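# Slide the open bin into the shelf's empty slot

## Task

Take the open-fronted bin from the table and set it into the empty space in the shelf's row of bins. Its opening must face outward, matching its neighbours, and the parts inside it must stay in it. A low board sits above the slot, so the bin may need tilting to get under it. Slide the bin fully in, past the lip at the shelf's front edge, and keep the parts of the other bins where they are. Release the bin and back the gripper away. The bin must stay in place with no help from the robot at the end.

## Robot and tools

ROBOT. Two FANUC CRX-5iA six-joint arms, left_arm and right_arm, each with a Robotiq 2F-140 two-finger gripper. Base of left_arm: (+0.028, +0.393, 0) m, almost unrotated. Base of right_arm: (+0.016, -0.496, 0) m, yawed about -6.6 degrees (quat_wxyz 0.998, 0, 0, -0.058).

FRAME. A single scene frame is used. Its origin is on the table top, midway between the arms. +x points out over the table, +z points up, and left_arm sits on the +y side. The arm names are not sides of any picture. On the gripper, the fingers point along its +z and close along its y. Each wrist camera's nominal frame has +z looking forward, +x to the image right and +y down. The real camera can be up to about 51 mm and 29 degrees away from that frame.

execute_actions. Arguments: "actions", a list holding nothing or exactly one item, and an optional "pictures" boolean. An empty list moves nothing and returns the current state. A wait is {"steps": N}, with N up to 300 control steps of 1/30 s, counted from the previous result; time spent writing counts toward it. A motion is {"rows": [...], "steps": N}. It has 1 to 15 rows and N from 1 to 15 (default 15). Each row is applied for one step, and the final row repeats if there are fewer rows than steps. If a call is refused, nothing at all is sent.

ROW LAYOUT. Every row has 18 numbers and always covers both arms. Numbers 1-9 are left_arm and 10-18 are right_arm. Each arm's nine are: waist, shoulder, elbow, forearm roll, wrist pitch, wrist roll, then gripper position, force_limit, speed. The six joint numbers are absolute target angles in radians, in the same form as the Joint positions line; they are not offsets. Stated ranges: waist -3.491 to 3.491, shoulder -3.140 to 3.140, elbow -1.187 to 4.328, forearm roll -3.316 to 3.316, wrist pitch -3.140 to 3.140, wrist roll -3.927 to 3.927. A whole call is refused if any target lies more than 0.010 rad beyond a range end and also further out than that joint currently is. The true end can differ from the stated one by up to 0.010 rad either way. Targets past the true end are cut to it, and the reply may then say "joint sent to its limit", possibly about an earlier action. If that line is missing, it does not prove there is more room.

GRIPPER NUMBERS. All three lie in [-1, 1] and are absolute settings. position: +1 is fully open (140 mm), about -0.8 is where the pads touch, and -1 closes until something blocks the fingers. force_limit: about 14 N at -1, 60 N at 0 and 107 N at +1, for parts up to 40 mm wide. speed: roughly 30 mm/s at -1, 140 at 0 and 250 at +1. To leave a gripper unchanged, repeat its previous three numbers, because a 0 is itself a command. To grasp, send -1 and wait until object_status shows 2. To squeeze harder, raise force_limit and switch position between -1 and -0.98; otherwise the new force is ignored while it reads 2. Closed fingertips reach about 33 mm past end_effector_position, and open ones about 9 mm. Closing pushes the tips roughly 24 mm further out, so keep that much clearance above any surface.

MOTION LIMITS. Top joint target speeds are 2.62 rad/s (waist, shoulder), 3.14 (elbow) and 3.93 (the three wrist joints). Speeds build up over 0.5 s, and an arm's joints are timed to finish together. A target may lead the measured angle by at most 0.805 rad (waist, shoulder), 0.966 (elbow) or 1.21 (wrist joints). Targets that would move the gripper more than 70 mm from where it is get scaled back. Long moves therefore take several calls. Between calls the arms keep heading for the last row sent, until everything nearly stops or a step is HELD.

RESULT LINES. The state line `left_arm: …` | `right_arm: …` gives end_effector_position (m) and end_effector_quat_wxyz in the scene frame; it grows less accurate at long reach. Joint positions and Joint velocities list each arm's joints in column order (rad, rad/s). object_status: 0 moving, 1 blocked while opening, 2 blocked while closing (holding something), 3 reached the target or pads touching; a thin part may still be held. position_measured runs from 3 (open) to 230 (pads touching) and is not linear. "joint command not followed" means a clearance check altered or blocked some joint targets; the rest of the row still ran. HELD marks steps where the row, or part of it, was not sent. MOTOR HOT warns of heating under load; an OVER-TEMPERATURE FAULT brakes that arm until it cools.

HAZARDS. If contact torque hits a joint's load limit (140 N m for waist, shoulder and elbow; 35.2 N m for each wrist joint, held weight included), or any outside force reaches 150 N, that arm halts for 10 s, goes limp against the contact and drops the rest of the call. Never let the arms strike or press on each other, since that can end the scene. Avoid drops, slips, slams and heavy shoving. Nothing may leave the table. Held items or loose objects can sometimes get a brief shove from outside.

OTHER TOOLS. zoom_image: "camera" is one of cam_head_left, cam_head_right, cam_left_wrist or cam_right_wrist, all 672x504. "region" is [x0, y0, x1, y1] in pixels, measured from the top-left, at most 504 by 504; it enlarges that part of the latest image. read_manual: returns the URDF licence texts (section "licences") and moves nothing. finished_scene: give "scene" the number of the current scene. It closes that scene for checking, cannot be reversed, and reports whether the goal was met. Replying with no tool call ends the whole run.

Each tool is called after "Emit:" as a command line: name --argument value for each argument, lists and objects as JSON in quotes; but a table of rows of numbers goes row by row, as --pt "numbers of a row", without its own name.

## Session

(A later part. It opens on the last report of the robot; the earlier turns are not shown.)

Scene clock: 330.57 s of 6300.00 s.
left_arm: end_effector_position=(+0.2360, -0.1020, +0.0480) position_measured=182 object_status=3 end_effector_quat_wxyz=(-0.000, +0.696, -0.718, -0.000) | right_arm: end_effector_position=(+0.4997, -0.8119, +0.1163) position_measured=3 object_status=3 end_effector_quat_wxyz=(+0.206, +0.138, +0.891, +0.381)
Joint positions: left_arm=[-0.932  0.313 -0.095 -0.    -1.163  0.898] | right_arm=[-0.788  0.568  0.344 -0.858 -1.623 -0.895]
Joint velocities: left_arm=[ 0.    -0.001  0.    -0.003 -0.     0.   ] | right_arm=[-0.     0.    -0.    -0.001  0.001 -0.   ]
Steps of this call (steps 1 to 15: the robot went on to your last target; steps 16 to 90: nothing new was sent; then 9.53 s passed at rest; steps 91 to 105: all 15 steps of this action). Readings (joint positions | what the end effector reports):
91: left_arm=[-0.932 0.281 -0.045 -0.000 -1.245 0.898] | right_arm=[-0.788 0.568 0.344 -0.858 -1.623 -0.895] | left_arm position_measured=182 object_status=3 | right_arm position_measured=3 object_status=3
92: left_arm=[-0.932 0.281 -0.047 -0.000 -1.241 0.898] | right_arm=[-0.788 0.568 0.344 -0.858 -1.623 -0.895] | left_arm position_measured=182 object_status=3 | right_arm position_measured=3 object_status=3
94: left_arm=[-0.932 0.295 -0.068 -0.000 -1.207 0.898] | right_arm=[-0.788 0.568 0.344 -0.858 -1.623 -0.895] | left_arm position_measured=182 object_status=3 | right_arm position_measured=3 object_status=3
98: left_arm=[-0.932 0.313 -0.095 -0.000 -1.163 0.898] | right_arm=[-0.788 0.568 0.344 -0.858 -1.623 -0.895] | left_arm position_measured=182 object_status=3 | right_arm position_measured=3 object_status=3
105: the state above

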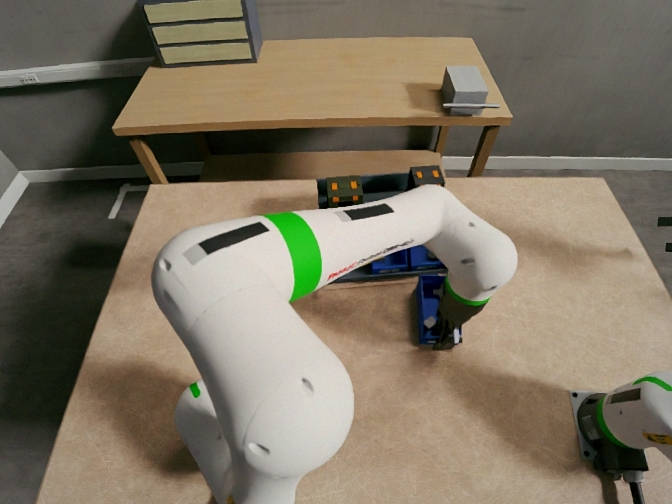

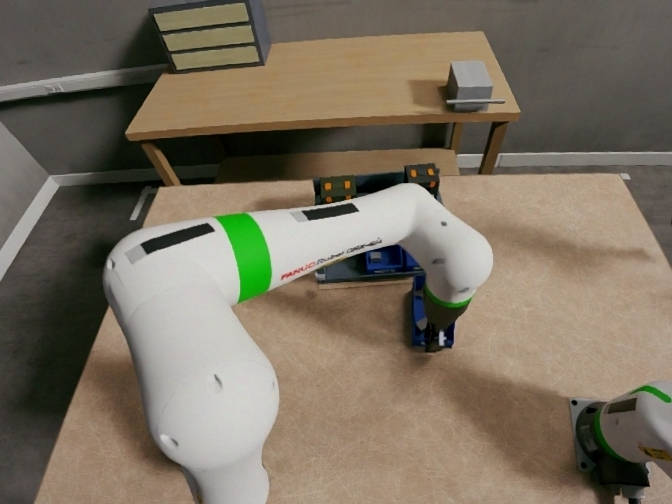

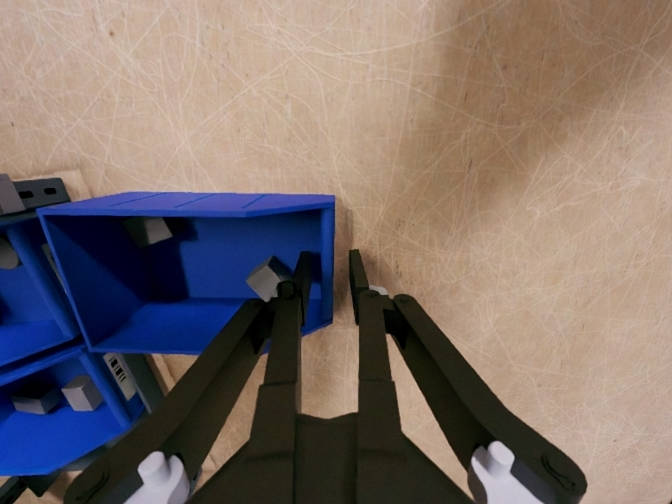

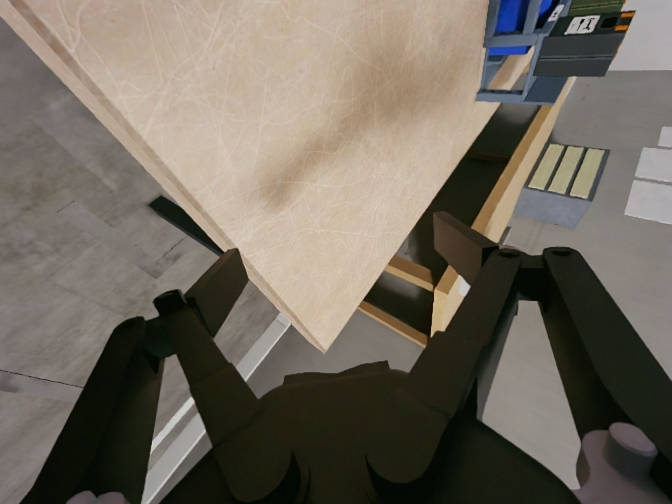

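Emit:
execute_actions --actions '[{"rows":[[-0.9324,0.3129,-0.095,0,-1.1629,0.898,-1,0.8,-0.5,-0.788,0.568,0.344,-0.858,-1.623,-0.895,1,0,0]],"steps":15}]'

Scene clock: 350.57 s of 6300.00 s.
left_arm: end_effector_position=(+0.2360, -0.1020, +0.0481) position_measured=223 object_status=0 end_effector_quat_wxyz=(+0.000, +0.697, -0.718, +0.000) | right_arm: end_effector_position=(+0.4997, -0.8119, +0.1163) position_measured=3 object_status=3 end_effector_quat_wxyz=(+0.206, +0.138, +0.891, +0.381)
Joint positions: left_arm=[-0.932  0.313 -0.095  0.    -1.163  0.898] | right_arm=[-0.788  0.568  0.344 -0.858 -1.623 -0.895]
Joint velocities: left_arm=[-0.001 -0.001  0.     0.001 -0.     0.003] | right_arm=[ 0.001 -0.    -0.001  0.     0.001  0.001]
Steps of this call (steps 1 to 15: the robot went on to your last target; steps 16 to 90: nothing new was sent; then 16.50 s passed at rest; steps 91 to 105: all 15 steps of this action). Readings (joint positions | what the end effector reports):
91: left_arm=[-0.932 0.313 -0.095 0.000 -1.163 0.898] | right_arm=[-0.788 0.568 0.344 -0.858 -1.623 -0.895] | left_arm position_measured=182 object_status=0 | right_arm position_measured=3 object_status=3
92: left_arm=[-0.932 0.313 -0.095 0.000 -1.163 0.898] | right_arm=[-0.788 0.568 0.344 -0.858 -1.623 -0.895] | left_arm position_measured=184 object_status=0 | right_arm position_measured=3 object_status=3
94: left_arm=[-0.932 0.313 -0.095 0.000 -1.163 0.898] | right_arm=[-0.788 0.568 0.344 -0.858 -1.623 -0.895] | left_arm position_measured=193 object_status=0 | right_arm position_measured=3 object_status=3
98: left_arm=[-0.932 0.313 -0.095 0.000 -1.163 0.898] | right_arm=[-0.788 0.568 0.344 -0.858 -1.623 -0.895] | left_arm position_measured=211 object_status=0 | right_arm position_measured=3 object_status=3
105: the state above

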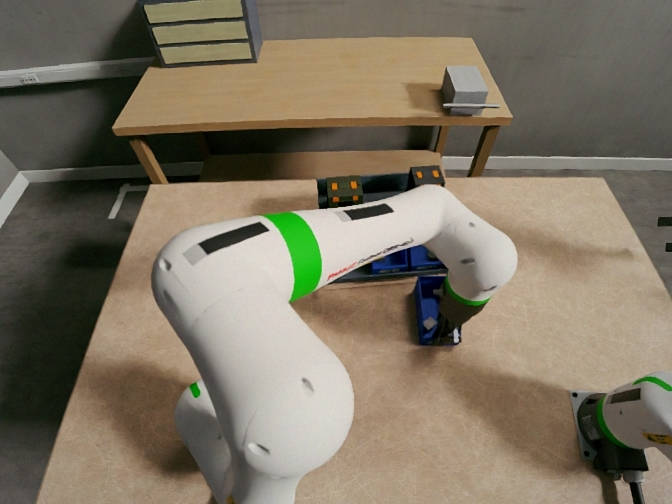

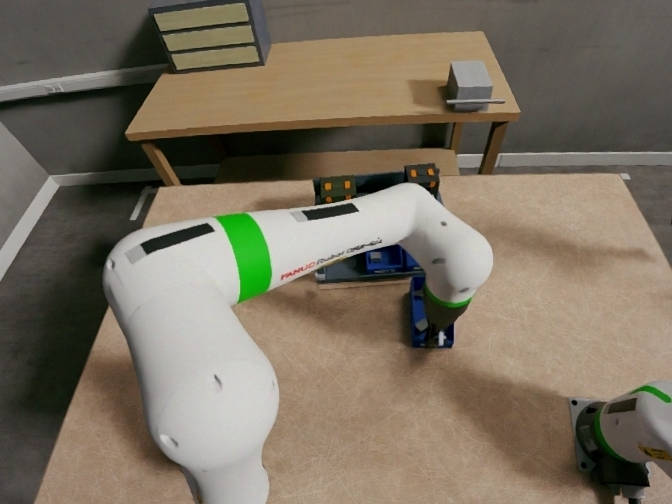

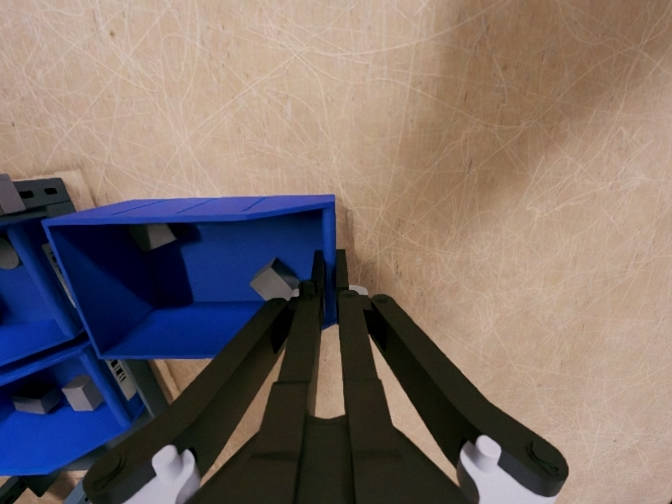

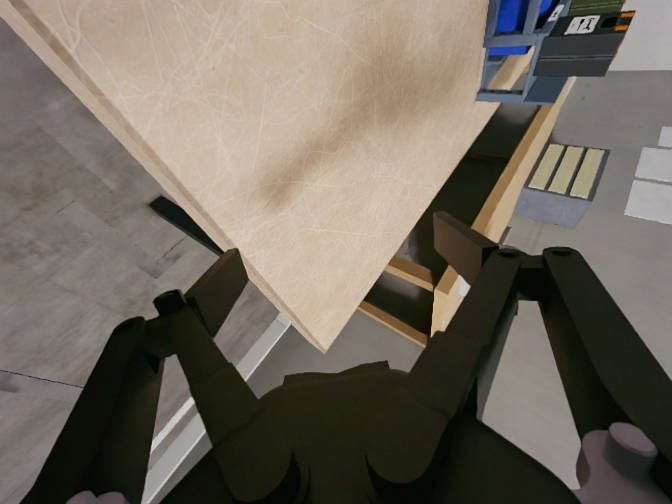

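Emit:
execute_actions --actions '[{"rows":[[-0.9324,0.2694,-0.0224,0,-1.279,0.898,-1,0.8,-0.5,-0.788,0.568,0.344,-0.858,-1.623,-0.895,1,0,0]],"steps":15}]'

Scene clock: 363.27 s of 6300.00 s.
left_arm: end_effector_position=(+0.2360, -0.1020, +0.1000) position_measured=223 object_status=2 end_effector_quat_wxyz=(+0.000, +0.696, -0.718, -0.000) | right_arm: end_effector_position=(+0.4997, -0.8119, +0.1163) position_measured=3 object_status=3 end_effector_quat_wxyz=(+0.206, +0.138, +0.891, +0.381)
Joint positions: left_arm=[-0.932  0.269 -0.023  0.    -1.279  0.898] | right_arm=[-0.788  0.568  0.344 -0.858 -1.623 -0.895]
Joint velocities: left_arm=[-0.    -0.     0.     0.    -0.    -0.001] | right_arm=[-0.     0.     0.     0.001 -0.001  0.001]
Steps of this call (steps 1 to 15: the robot went on to your last target; steps 16 to 90: nothing new was sent; then 9.20 s passed at rest; steps 91 to 105: all 15 steps of this action). Readings (joint positions | what the end effector reports):
91: left_arm=[-0.932 0.313 -0.095 -0.000 -1.163 0.898] | right_arm=[-0.788 0.568 0.344 -0.858 -1.623 -0.895] | left_arm position_measured=223 object_status=2 | right_arm position_measured=3 object_status=3
92: left_arm=[-0.932 0.312 -0.093 -0.000 -1.167 0.898] | right_arm=[-0.788 0.568 0.344 -0.858 -1.623 -0.895] | left_arm position_measured=223 object_status=2 | right_arm position_measured=3 object_status=3
94: left_arm=[-0.932 0.300 -0.072 -0.000 -1.201 0.898] | right_arm=[-0.788 0.568 0.344 -0.858 -1.623 -0.895] | left_arm position_measured=223 object_status=2 | right_arm position_measured=3 object_status=3
98: left_arm=[-0.932 0.270 -0.023 0.000 -1.277 0.898] | right_arm=[-0.788 0.568 0.344 -0.858 -1.623 -0.895] | left_arm position_measured=223 object_status=2 | right_arm position_measured=3 object_status=3
105: the state above

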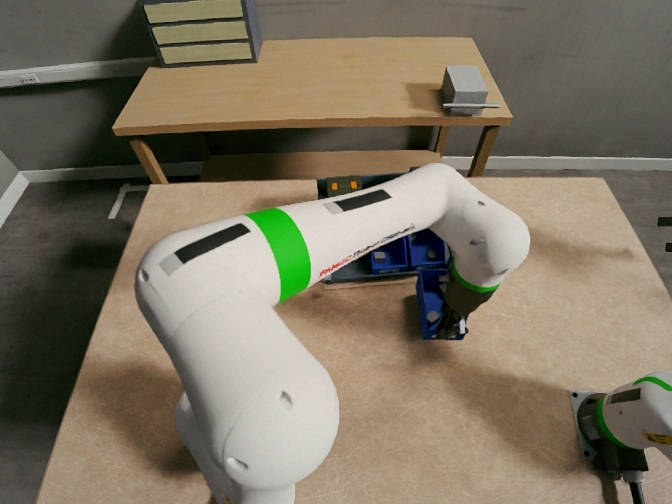

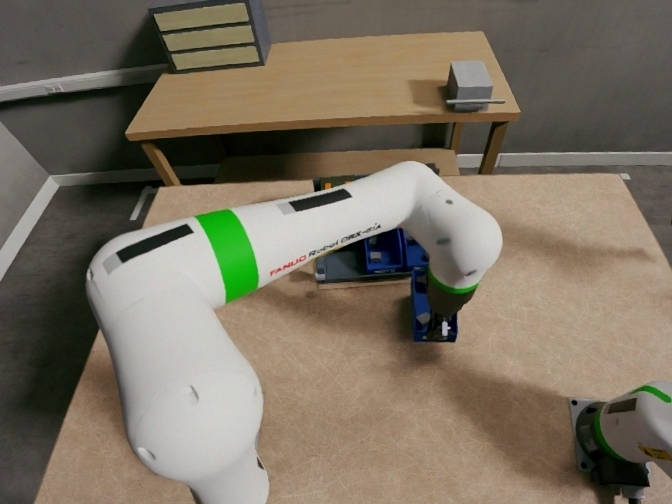

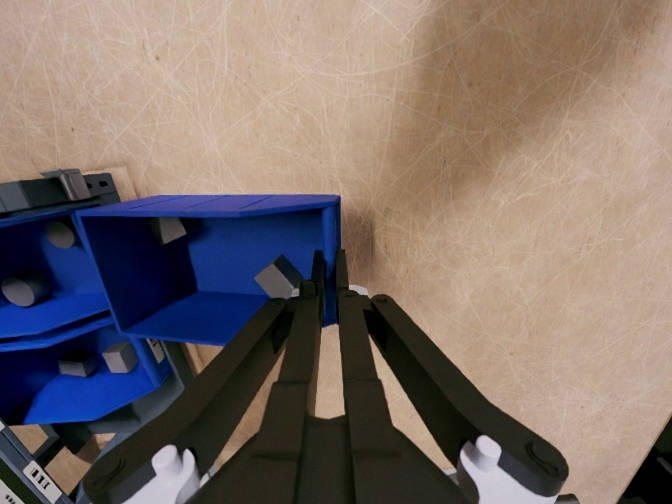

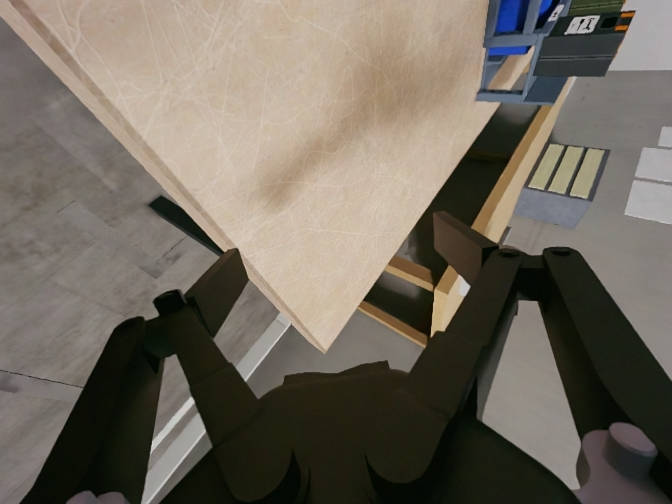

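Emit:
execute_actions --actions '[{"rows":[[-0.5909,-0.187,-0.4731,0,-1.2847,0.697,-1,0.8,-0.5,-0.788,0.568,0.344,-0.858,-1.623,-0.895,1,0,0]],"steps":15}]' --pictures false

Emit:
execute_actions --actions '[{"steps":20}]'

Scene clock: 387.40 s of 6300.00 s.
left_arm: end_effector_position=(+0.2457, +0.0565, +0.1152) position_measured=223 object_status=2 end_effector_quat_wxyz=(-0.000, +0.734, -0.679, +0.000) | right_arm: end_effector_position=(+0.4997, -0.8119, +0.1163) position_measured=3 object_status=3 end_effector_quat_wxyz=(+0.206, +0.138, +0.891, +0.381)
Joint positions: left_arm=[-0.67  -0.081 -0.368 -0.    -1.283  0.744] | right_arm=[-0.788  0.568  0.344 -0.858 -1.623 -0.895]
Joint velocities: left_arm=[ 0.71  -0.951 -0.94  -0.002 -0.012 -0.417] | right_arm=[-0.    -0.     0.001  0.001 -0.    -0.001]
Steps of this call (steps 1 to 15: the robot went on to your last target; steps 16 to 90: nothing new was sent; then 20.63 s passed at rest; steps 91 to 105: all 15 steps of this action). Readings (joint positions | what the end effector reports):
91: left_arm=[-0.932 0.269 -0.022 -0.000 -1.279 0.898] | right_arm=[-0.788 0.568 0.344 -0.858 -1.623 -0.895] | left_arm position_measured=223 object_status=2 | right_arm position_measured=3 object_status=3
92: left_arm=[-0.930 0.267 -0.025 -0.000 -1.279 0.898] | right_arm=[-0.788 0.568 0.344 -0.858 -1.623 -0.895] | left_arm position_measured=223 object_status=2 | right_arm position_measured=3 object_status=3
94: left_arm=[-0.914 0.245 -0.047 -0.000 -1.279 0.887] | right_arm=[-0.788 0.568 0.344 -0.858 -1.623 -0.895] | left_arm position_measured=223 object_status=2 | right_arm position_measured=3 object_status=3
98: left_arm=[-0.834 0.138 -0.152 -0.000 -1.281 0.840] | right_arm=[-0.788 0.568 0.344 -0.858 -1.623 -0.895] | left_arm position_measured=223 object_status=2 | right_arm position_measured=3 object_status=3
105: the state above

Scene clock: 388.07 s of 6300.00 s.
left_arm: end_effector_position=(+0.2359, +0.0985, +0.1100) position_measured=223 object_status=2 end_effector_quat_wxyz=(-0.000, +0.745, -0.667, -0.000) | right_arm: end_effector_position=(+0.4997, -0.8119, +0.1163) position_measured=3 object_status=3 end_effector_quat_wxyz=(+0.206, +0.138, +0.891, +0.381)
Joint positions: left_arm=[-0.591 -0.187 -0.473 -0.    -1.285  0.697] | right_arm=[-0.788  0.568  0.344 -0.858 -1.623 -0.895]
Joint velocities: left_arm=[-0.     0.001  0.     0.002 -0.     0.   ] | right_arm=[0.001 0.001 0.001 0.001 0.    0.   ]
Steps of this call (steps 1 to 20: the robot went on to your last target). Readings (joint positions | what the end effector reports):
1: left_arm=[-0.647 -0.112 -0.399 -0.000 -1.284 0.730] | right_arm=[-0.788 0.568 0.344 -0.858 -1.623 -0.895] | left_arm position_measured=223 object_status=2 | right_arm position_measured=3 object_status=3
2: left_arm=[-0.628 -0.138 -0.425 -0.000 -1.284 0.719] | right_arm=[-0.788 0.568 0.344 -0.858 -1.623 -0.895] | left_arm position_measured=223 object_status=2 | right_arm position_measured=3 object_status=3
4: left_arm=[-0.601 -0.174 -0.460 -0.000 -1.285 0.703] | right_arm=[-0.788 0.568 0.344 -0.858 -1.623 -0.895] | left_arm position_measured=223 object_status=2 | right_arm position_measured=3 object_status=3
8: left_arm=[-0.591 -0.187 -0.473 -0.000 -1.285 0.697] | right_arm=[-0.788 0.568 0.344 -0.858 -1.623 -0.895] | left_arm position_measured=223 object_status=2 | right_arm position_measured=3 object_status=3
20: the state above

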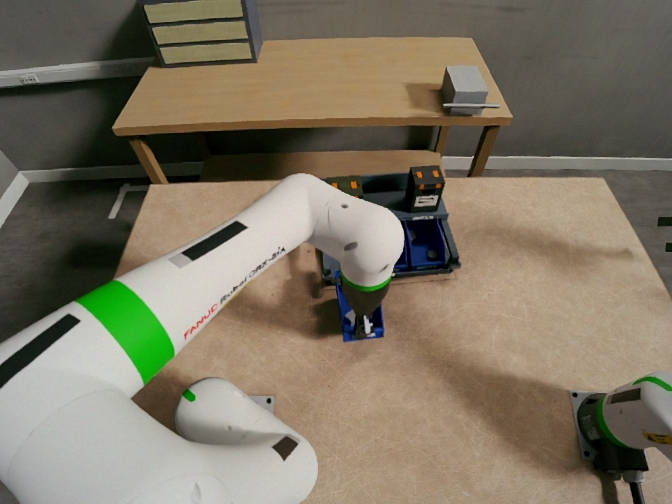

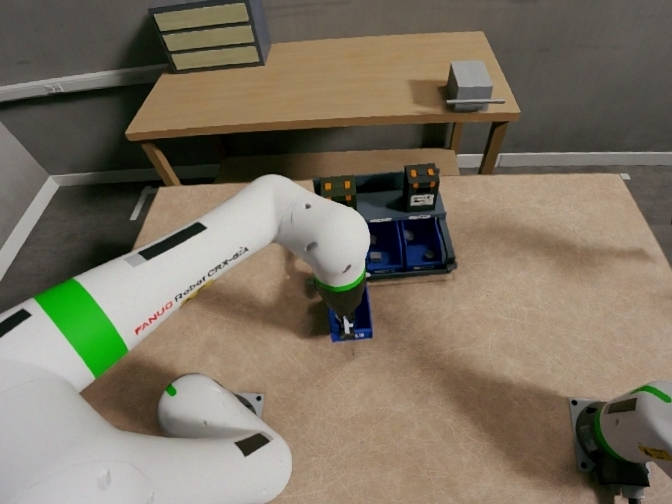

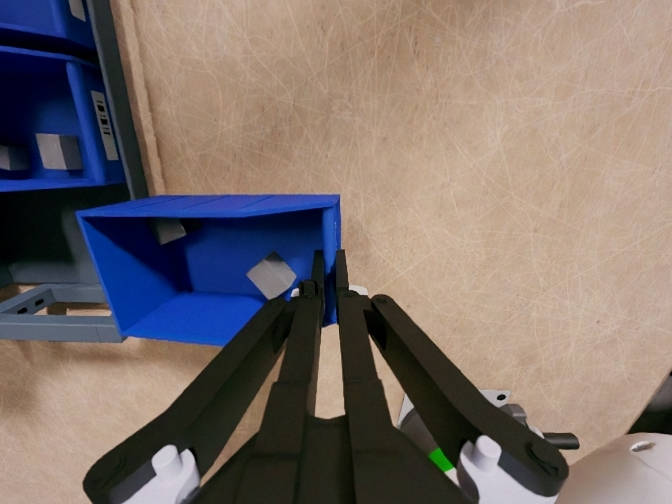

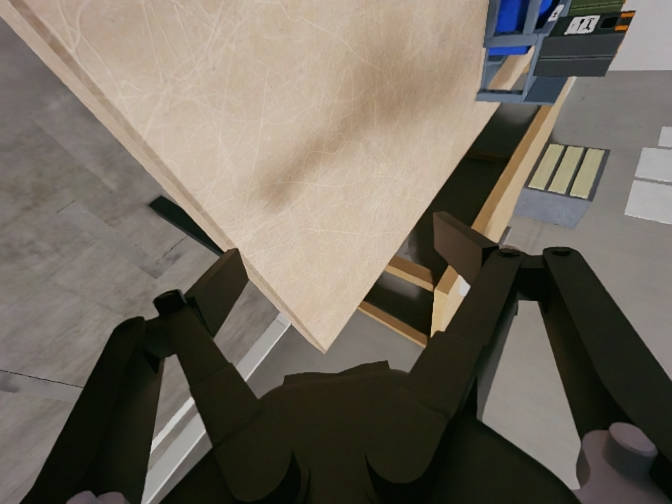

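Emit:
zoom_image --camera "cam_left_wrist" --region '[0, 100, 280, 360]'

Emit:
zoom_image --camera "cam_head_right" --region '[280, 200, 480, 360]'

Region (0, 100, 280, 360) of cam_left_wrist's 672x504 image, scaled by 1.800, with more detail than that image has; it fills the top 468 rows of this view, and the rest is white.

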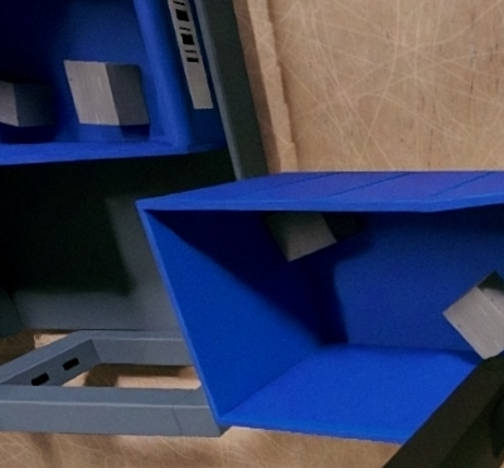

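Region (280, 200, 480, 360) of cam_head_right's 672x504 image, scaled by 2.520, with more detail than that image has; it fills the top 403 rows of this view, and the rest is white.

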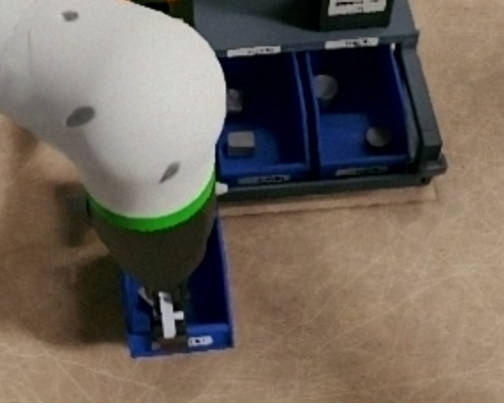

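Emit:
execute_actions --actions '[{"rows":[[-0.474,-0.0751,-0.3953,0,-1.2506,0.58,-1,0.8,-0.5,-0.788,0.568,0.344,-0.858,-1.623,-0.895,1,0,0]],"steps":15}]'

Scene clock: 441.17 s of 6300.00 s.
left_arm: end_effector_position=(+0.3054, +0.1062, +0.1020) position_measured=223 object_status=2 end_effector_quat_wxyz=(+0.000, +0.745, -0.667, +0.000) | right_arm: end_effector_position=(+0.4997, -0.8119, +0.1163) position_measured=3 object_status=3 end_effector_quat_wxyz=(+0.206, +0.138, +0.891, +0.381)
Joint positions: left_arm=[-0.474 -0.075 -0.395  0.    -1.251  0.58 ] | right_arm=[-0.788  0.568  0.344 -0.858 -1.623 -0.895]
Joint velocities: left_arm=[-0.     0.001  0.001  0.     0.     0.001] | right_arm=[ 0.     0.001 -0.     0.001 -0.    -0.001]
Steps of this call (steps 1 to 15: the robot went on to your last target; steps 16 to 90: nothing new was sent; then 49.60 s passed at rest; steps 91 to 105: all 15 steps of this action). Readings (joint positions | what the end effector reports):
91: left_arm=[-0.591 -0.187 -0.473 0.000 -1.285 0.697] | right_arm=[-0.788 0.568 0.344 -0.858 -1.623 -0.895] | left_arm position_measured=223 object_status=2 | right_arm position_measured=3 object_status=3
92: left_arm=[-0.588 -0.185 -0.472 0.000 -1.285 0.694] | right_arm=[-0.788 0.568 0.344 -0.858 -1.623 -0.895] | left_arm position_measured=223 object_status=2 | right_arm position_measured=3 object_status=3
94: left_arm=[-0.566 -0.164 -0.457 0.000 -1.278 0.672] | right_arm=[-0.788 0.568 0.344 -0.858 -1.623 -0.895] | left_arm position_measured=223 object_status=2 | right_arm position_measured=3 object_status=3
98: left_arm=[-0.487 -0.087 -0.404 0.000 -1.254 0.593] | right_arm=[-0.788 0.568 0.344 -0.858 -1.623 -0.895] | left_arm position_measured=223 object_status=2 | right_arm position_measured=3 object_status=3
105: the state above

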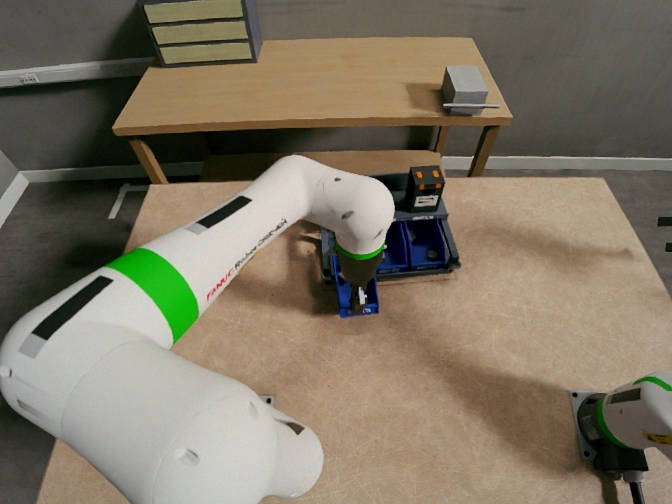

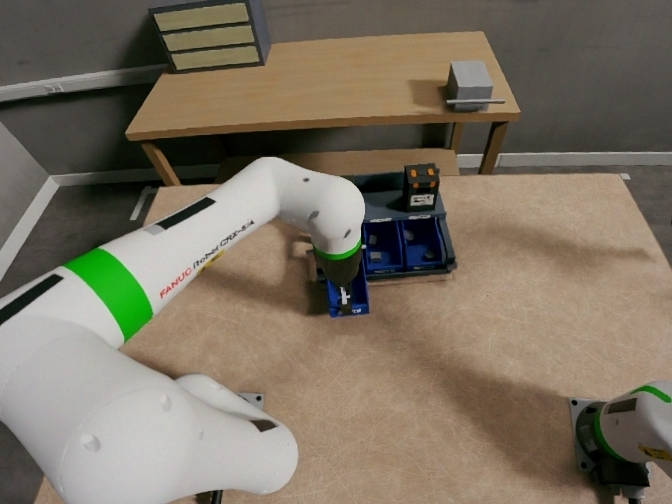

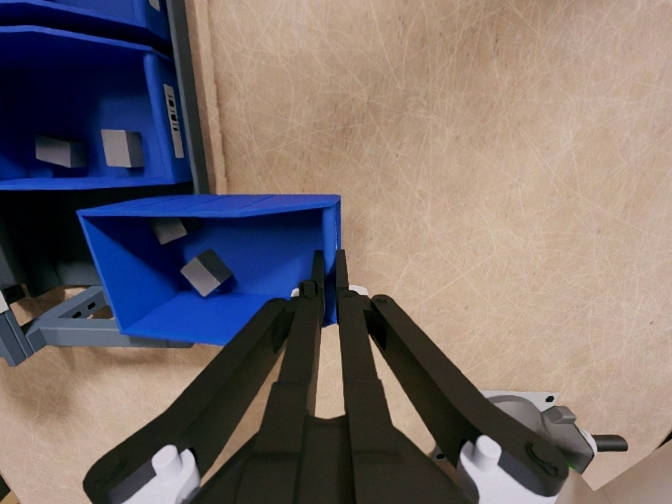

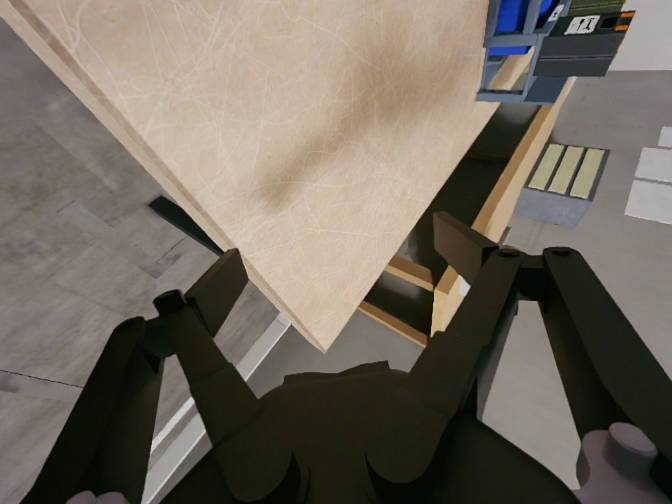

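Emit:
zoom_image --camera "cam_left_wrist" --region '[0, 100, 280, 380]'

Region (0, 100, 280, 380) of cam_left_wrist's 672x504 image, scaled by 1.800, with more detail than that image has.

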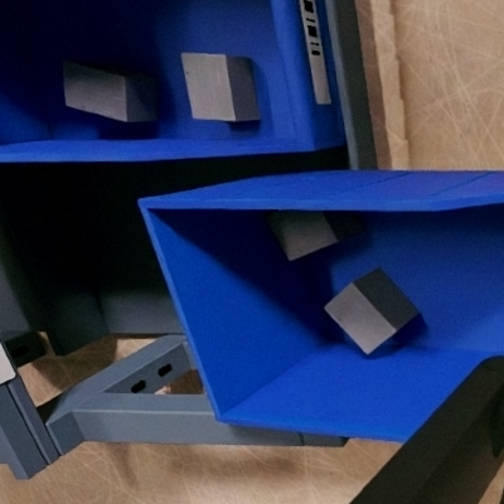

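Emit:
execute_actions --actions '[{"rows":[[-0.4415,-0.0053,-0.3629,0,-1.2132,0.5475,-1,0.8,-0.5,-0.788,0.568,0.344,-0.858,-1.623,-0.895,1,0,0]],"steps":15}]'

Emit:
zoom_image --camera "cam_left_wrist" --region '[0, 100, 280, 380]'

Scene clock: 485.23 s of 6300.00 s.
left_arm: end_effector_position=(+0.3357, +0.1056, +0.0879) position_measured=223 object_status=2 end_effector_quat_wxyz=(-0.000, +0.745, -0.667, -0.000) | right_arm: end_effector_position=(+0.4997, -0.8119, +0.1163) position_measured=3 object_status=3 end_effector_quat_wxyz=(+0.206, +0.138, +0.891, +0.381)
Joint positions: left_arm=[-0.442 -0.005 -0.363 -0.    -1.213  0.548] | right_arm=[-0.788  0.568  0.344 -0.858 -1.623 -0.895]
Joint velocities: left_arm=[-0.001 -0.001  0.     0.001  0.    -0.001] | right_arm=[ 0.001  0.     0.001 -0.     0.     0.   ]
Steps of this call (steps 1 to 15: the robot went on to your last target; steps 16 to 90: nothing new was sent; then 40.57 s passed at rest; steps 91 to 105: all 15 steps of this action). Readings (joint positions | what the end effector reports):
91: left_arm=[-0.474 -0.075 -0.395 -0.000 -1.251 0.580] | right_arm=[-0.788 0.568 0.344 -0.858 -1.623 -0.895] | left_arm position_measured=223 object_status=2 | right_arm position_measured=3 object_status=3
92: left_arm=[-0.473 -0.072 -0.394 -0.000 -1.249 0.579] | right_arm=[-0.788 0.568 0.344 -0.858 -1.623 -0.895] | left_arm position_measured=223 object_status=2 | right_arm position_measured=3 object_status=3
94: left_arm=[-0.462 -0.050 -0.384 0.000 -1.237 0.568] | right_arm=[-0.788 0.568 0.344 -0.858 -1.623 -0.895] | left_arm position_measured=223 object_status=2 | right_arm position_measured=3 object_status=3
98: left_arm=[-0.442 -0.005 -0.363 -0.000 -1.214 0.548] | right_arm=[-0.788 0.568 0.344 -0.858 -1.623 -0.895] | left_arm position_measured=223 object_status=2 | right_arm position_measured=3 object_status=3
105: the state above

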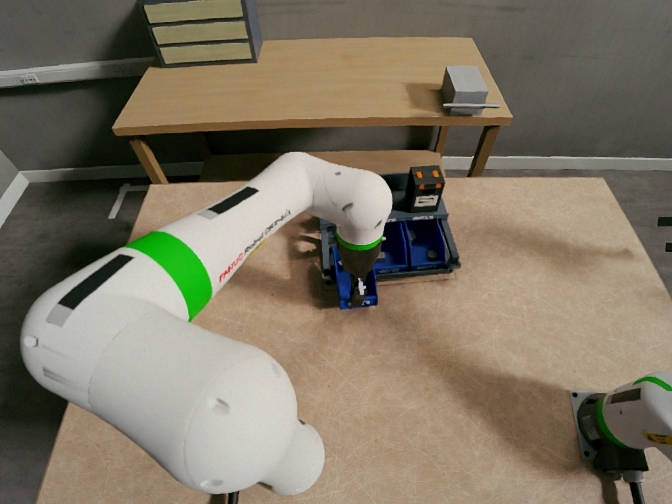

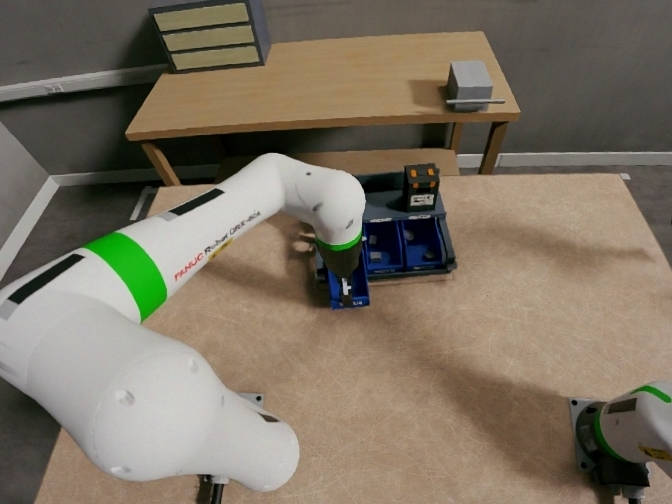

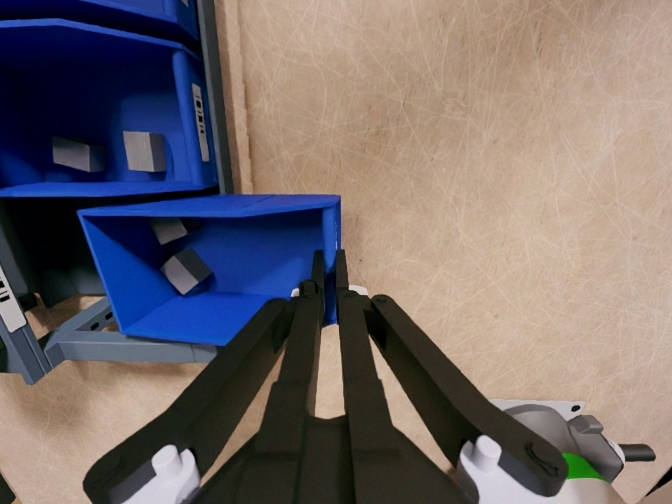

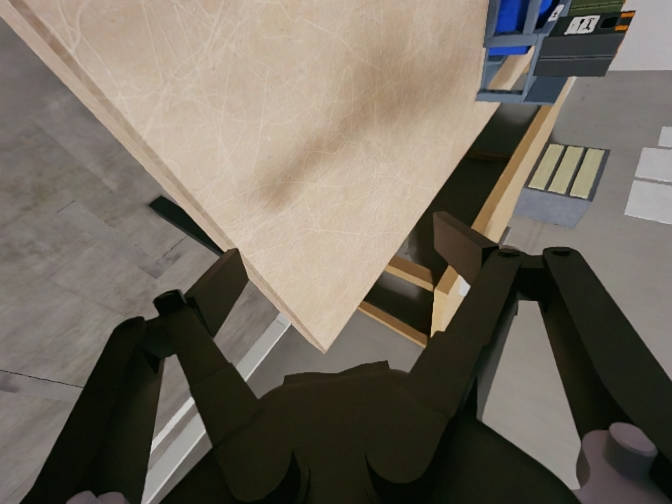

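Region (0, 100, 280, 380) of cam_left_wrist's 672x504 image, scaled by 1.800, with more detail than that image has.

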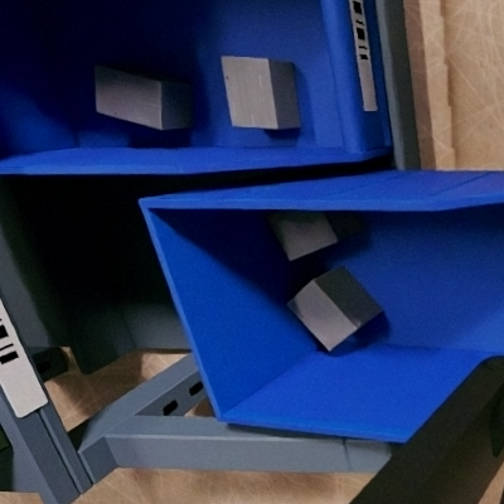

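Emit:
execute_actions --actions '[{"rows":[[-0.4047,0.0513,-0.32,0,-1.1995,0.5107,-1,0.8,-0.5,-0.788,0.568,0.344,-0.858,-1.623,-0.895,1,0,0]],"steps":15}]'

Emit:
zoom_image --camera "cam_left_wrist" --region '[0, 100, 280, 380]'

Scene clock: 509.00 s of 6300.00 s.
left_arm: end_effector_position=(+0.3655, +0.1089, +0.0819) position_measured=223 object_status=2 end_effector_quat_wxyz=(+0.000, +0.745, -0.667, +0.000) | right_arm: end_effector_position=(+0.4997, -0.8119, +0.1163) position_measured=3 object_status=3 end_effector_quat_wxyz=(+0.206, +0.138, +0.891, +0.381)
Joint positions: left_arm=[-0.405  0.051 -0.32   0.    -1.2    0.511] | right_arm=[-0.788  0.568  0.344 -0.858 -1.623 -0.895]
Joint velocities: left_arm=[-0.    -0.     0.     0.001  0.    -0.   ] | right_arm=[ 0.     0.001  0.    -0.     0.002 -0.   ]
Steps of this call (steps 1 to 15: the robot went on to your last target; steps 16 to 90: nothing new was sent; then 20.27 s passed at rest; steps 91 to 105: all 15 steps of this action). Readings (joint positions | what the end effector reports):
91: left_arm=[-0.441 -0.005 -0.363 0.000 -1.213 0.547] | right_arm=[-0.788 0.568 0.344 -0.858 -1.623 -0.895] | left_arm position_measured=223 object_status=2 | right_arm position_measured=3 object_status=3
92: left_arm=[-0.440 -0.003 -0.361 0.000 -1.213 0.546] | right_arm=[-0.788 0.568 0.344 -0.858 -1.623 -0.895] | left_arm position_measured=223 object_status=2 | right_arm position_measured=3 object_status=3
94: left_arm=[-0.425 0.020 -0.344 0.000 -1.207 0.531] | right_arm=[-0.788 0.568 0.344 -0.858 -1.623 -0.895] | left_arm position_measured=223 object_status=2 | right_arm position_measured=3 object_status=3
98: left_arm=[-0.405 0.051 -0.320 0.000 -1.200 0.511] | right_arm=[-0.788 0.568 0.344 -0.858 -1.623 -0.895] | left_arm position_measured=223 object_status=2 | right_arm position_measured=3 object_status=3
105: the state above

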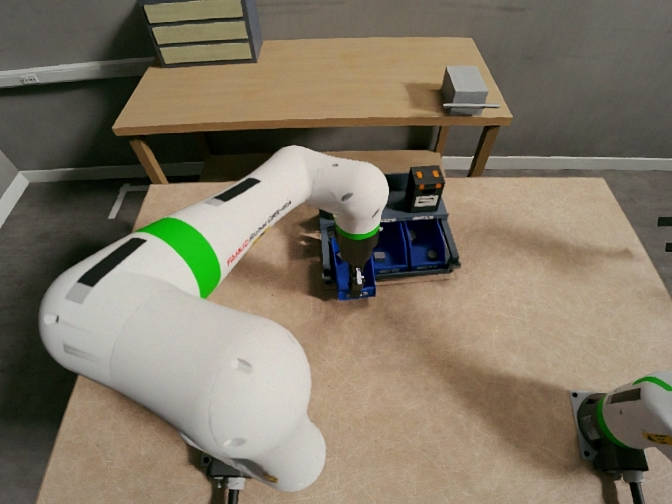

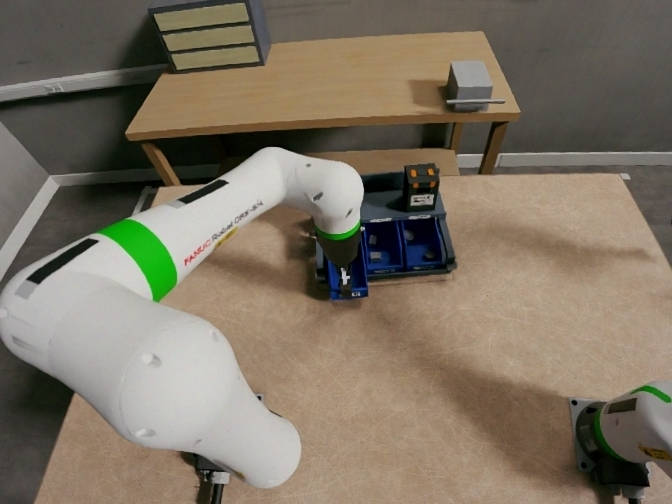

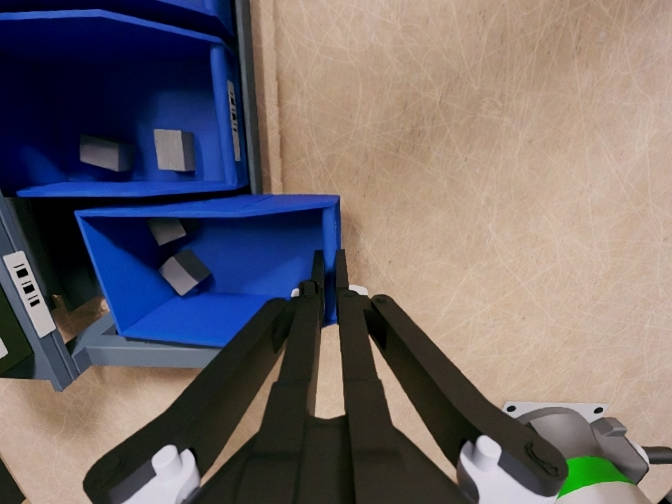

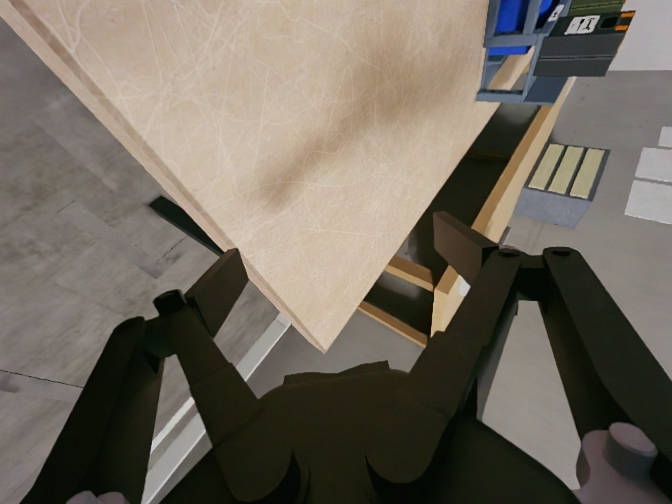

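Region (0, 100, 280, 380) of cam_left_wrist's 672x504 image, scaled by 1.800, with more detail than that image has.

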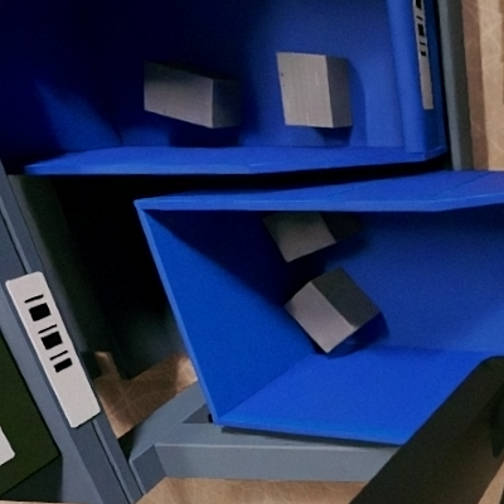

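Emit:
execute_actions --actions '[{"rows":[[-0.3718,0.1047,-0.2647,0,-1.2014,0.4778,-1,0.8,-0.5,-0.788,0.568,0.344,-0.858,-1.623,-0.895,1,0,0]],"steps":15}]'

Emit:
zoom_image --camera "cam_left_wrist" --region '[0, 100, 380, 380]'

Scene clock: 532.77 s of 6300.00 s.
left_arm: end_effector_position=(+0.3953, +0.1122, +0.0810) position_measured=223 object_status=2 end_effector_quat_wxyz=(+0.000, +0.745, -0.667, -0.000) | right_arm: end_effector_position=(+0.4997, -0.8119, +0.1163) position_measured=3 object_status=3 end_effector_quat_wxyz=(+0.206, +0.138, +0.891, +0.381)
Joint positions: left_arm=[-0.372  0.105 -0.265 -0.    -1.202  0.478] | right_arm=[-0.788  0.568  0.344 -0.858 -1.623 -0.895]
Joint velocities: left_arm=[ 0.001 -0.001  0.    -0.002  0.    -0.   ] | right_arm=[ 0.     0.001  0.001  0.     0.001 -0.001]
Steps of this call (steps 1 to 15: the robot went on to your last target; steps 16 to 90: nothing new was sent; then 20.27 s passed at rest; steps 91 to 105: all 15 steps of this action). Readings (joint positions | what the end effector reports):
91: left_arm=[-0.405 0.051 -0.320 -0.000 -1.199 0.511] | right_arm=[-0.788 0.568 0.344 -0.858 -1.623 -0.895] | left_arm position_measured=223 object_status=2 | right_arm position_measured=3 object_status=3
92: left_arm=[-0.403 0.054 -0.317 -0.000 -1.199 0.509] | right_arm=[-0.788 0.568 0.344 -0.858 -1.623 -0.895] | left_arm position_measured=223 object_status=2 | right_arm position_measured=3 object_status=3
94: left_arm=[-0.389 0.076 -0.294 -0.000 -1.200 0.495] | right_arm=[-0.788 0.568 0.344 -0.858 -1.623 -0.895] | left_arm position_measured=223 object_status=2 | right_arm position_measured=3 object_status=3
98: left_arm=[-0.372 0.105 -0.265 -0.000 -1.202 0.478] | right_arm=[-0.788 0.568 0.344 -0.858 -1.623 -0.895] | left_arm position_measured=223 object_status=2 | right_arm position_measured=3 object_status=3
105: the state above

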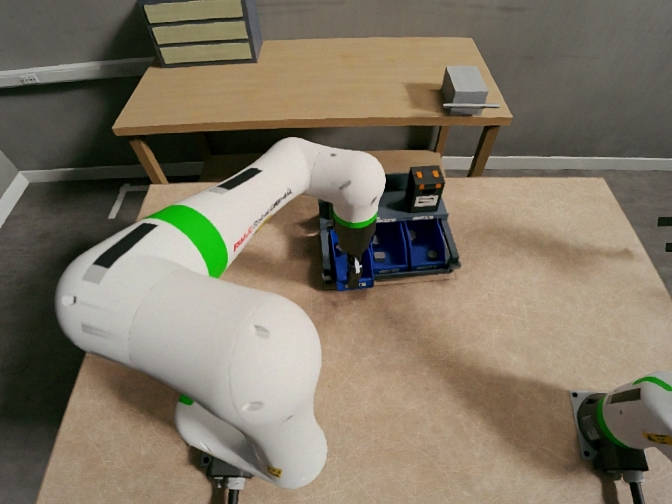

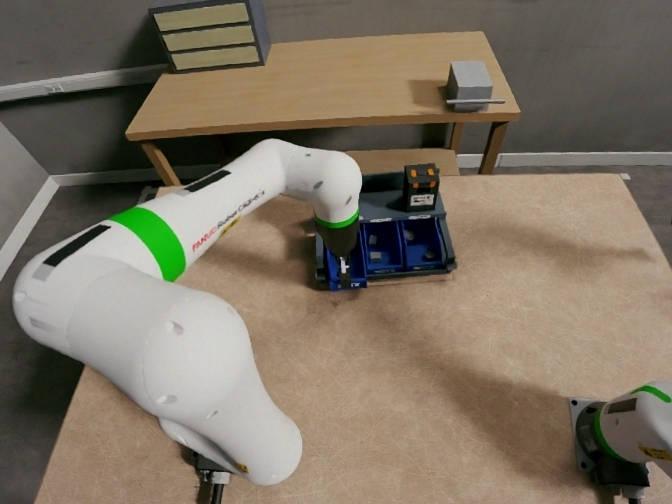

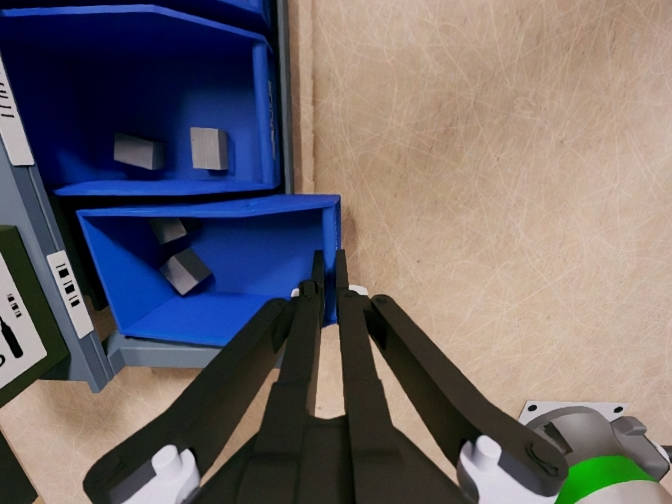

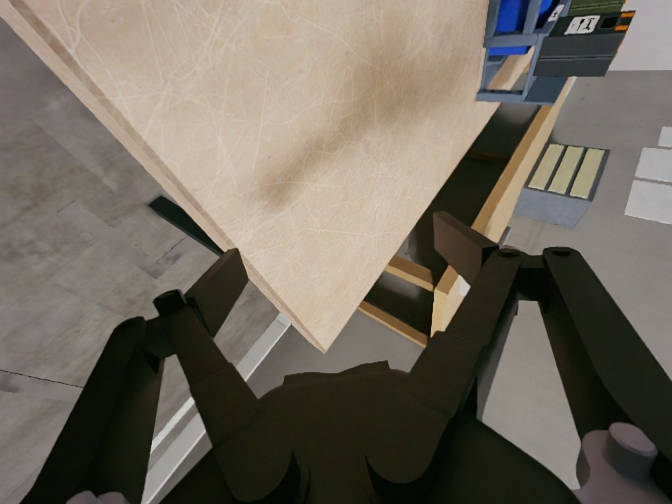

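Region (0, 100, 380, 380) of cam_left_wrist's 672x504 image, scaled by 1.326, with more detail than that image has; it fills the top 371 rows of this view, and the rest is white.

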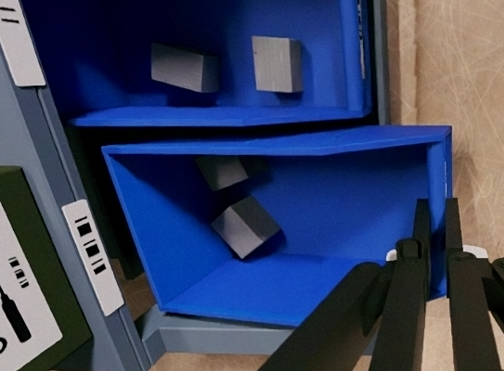

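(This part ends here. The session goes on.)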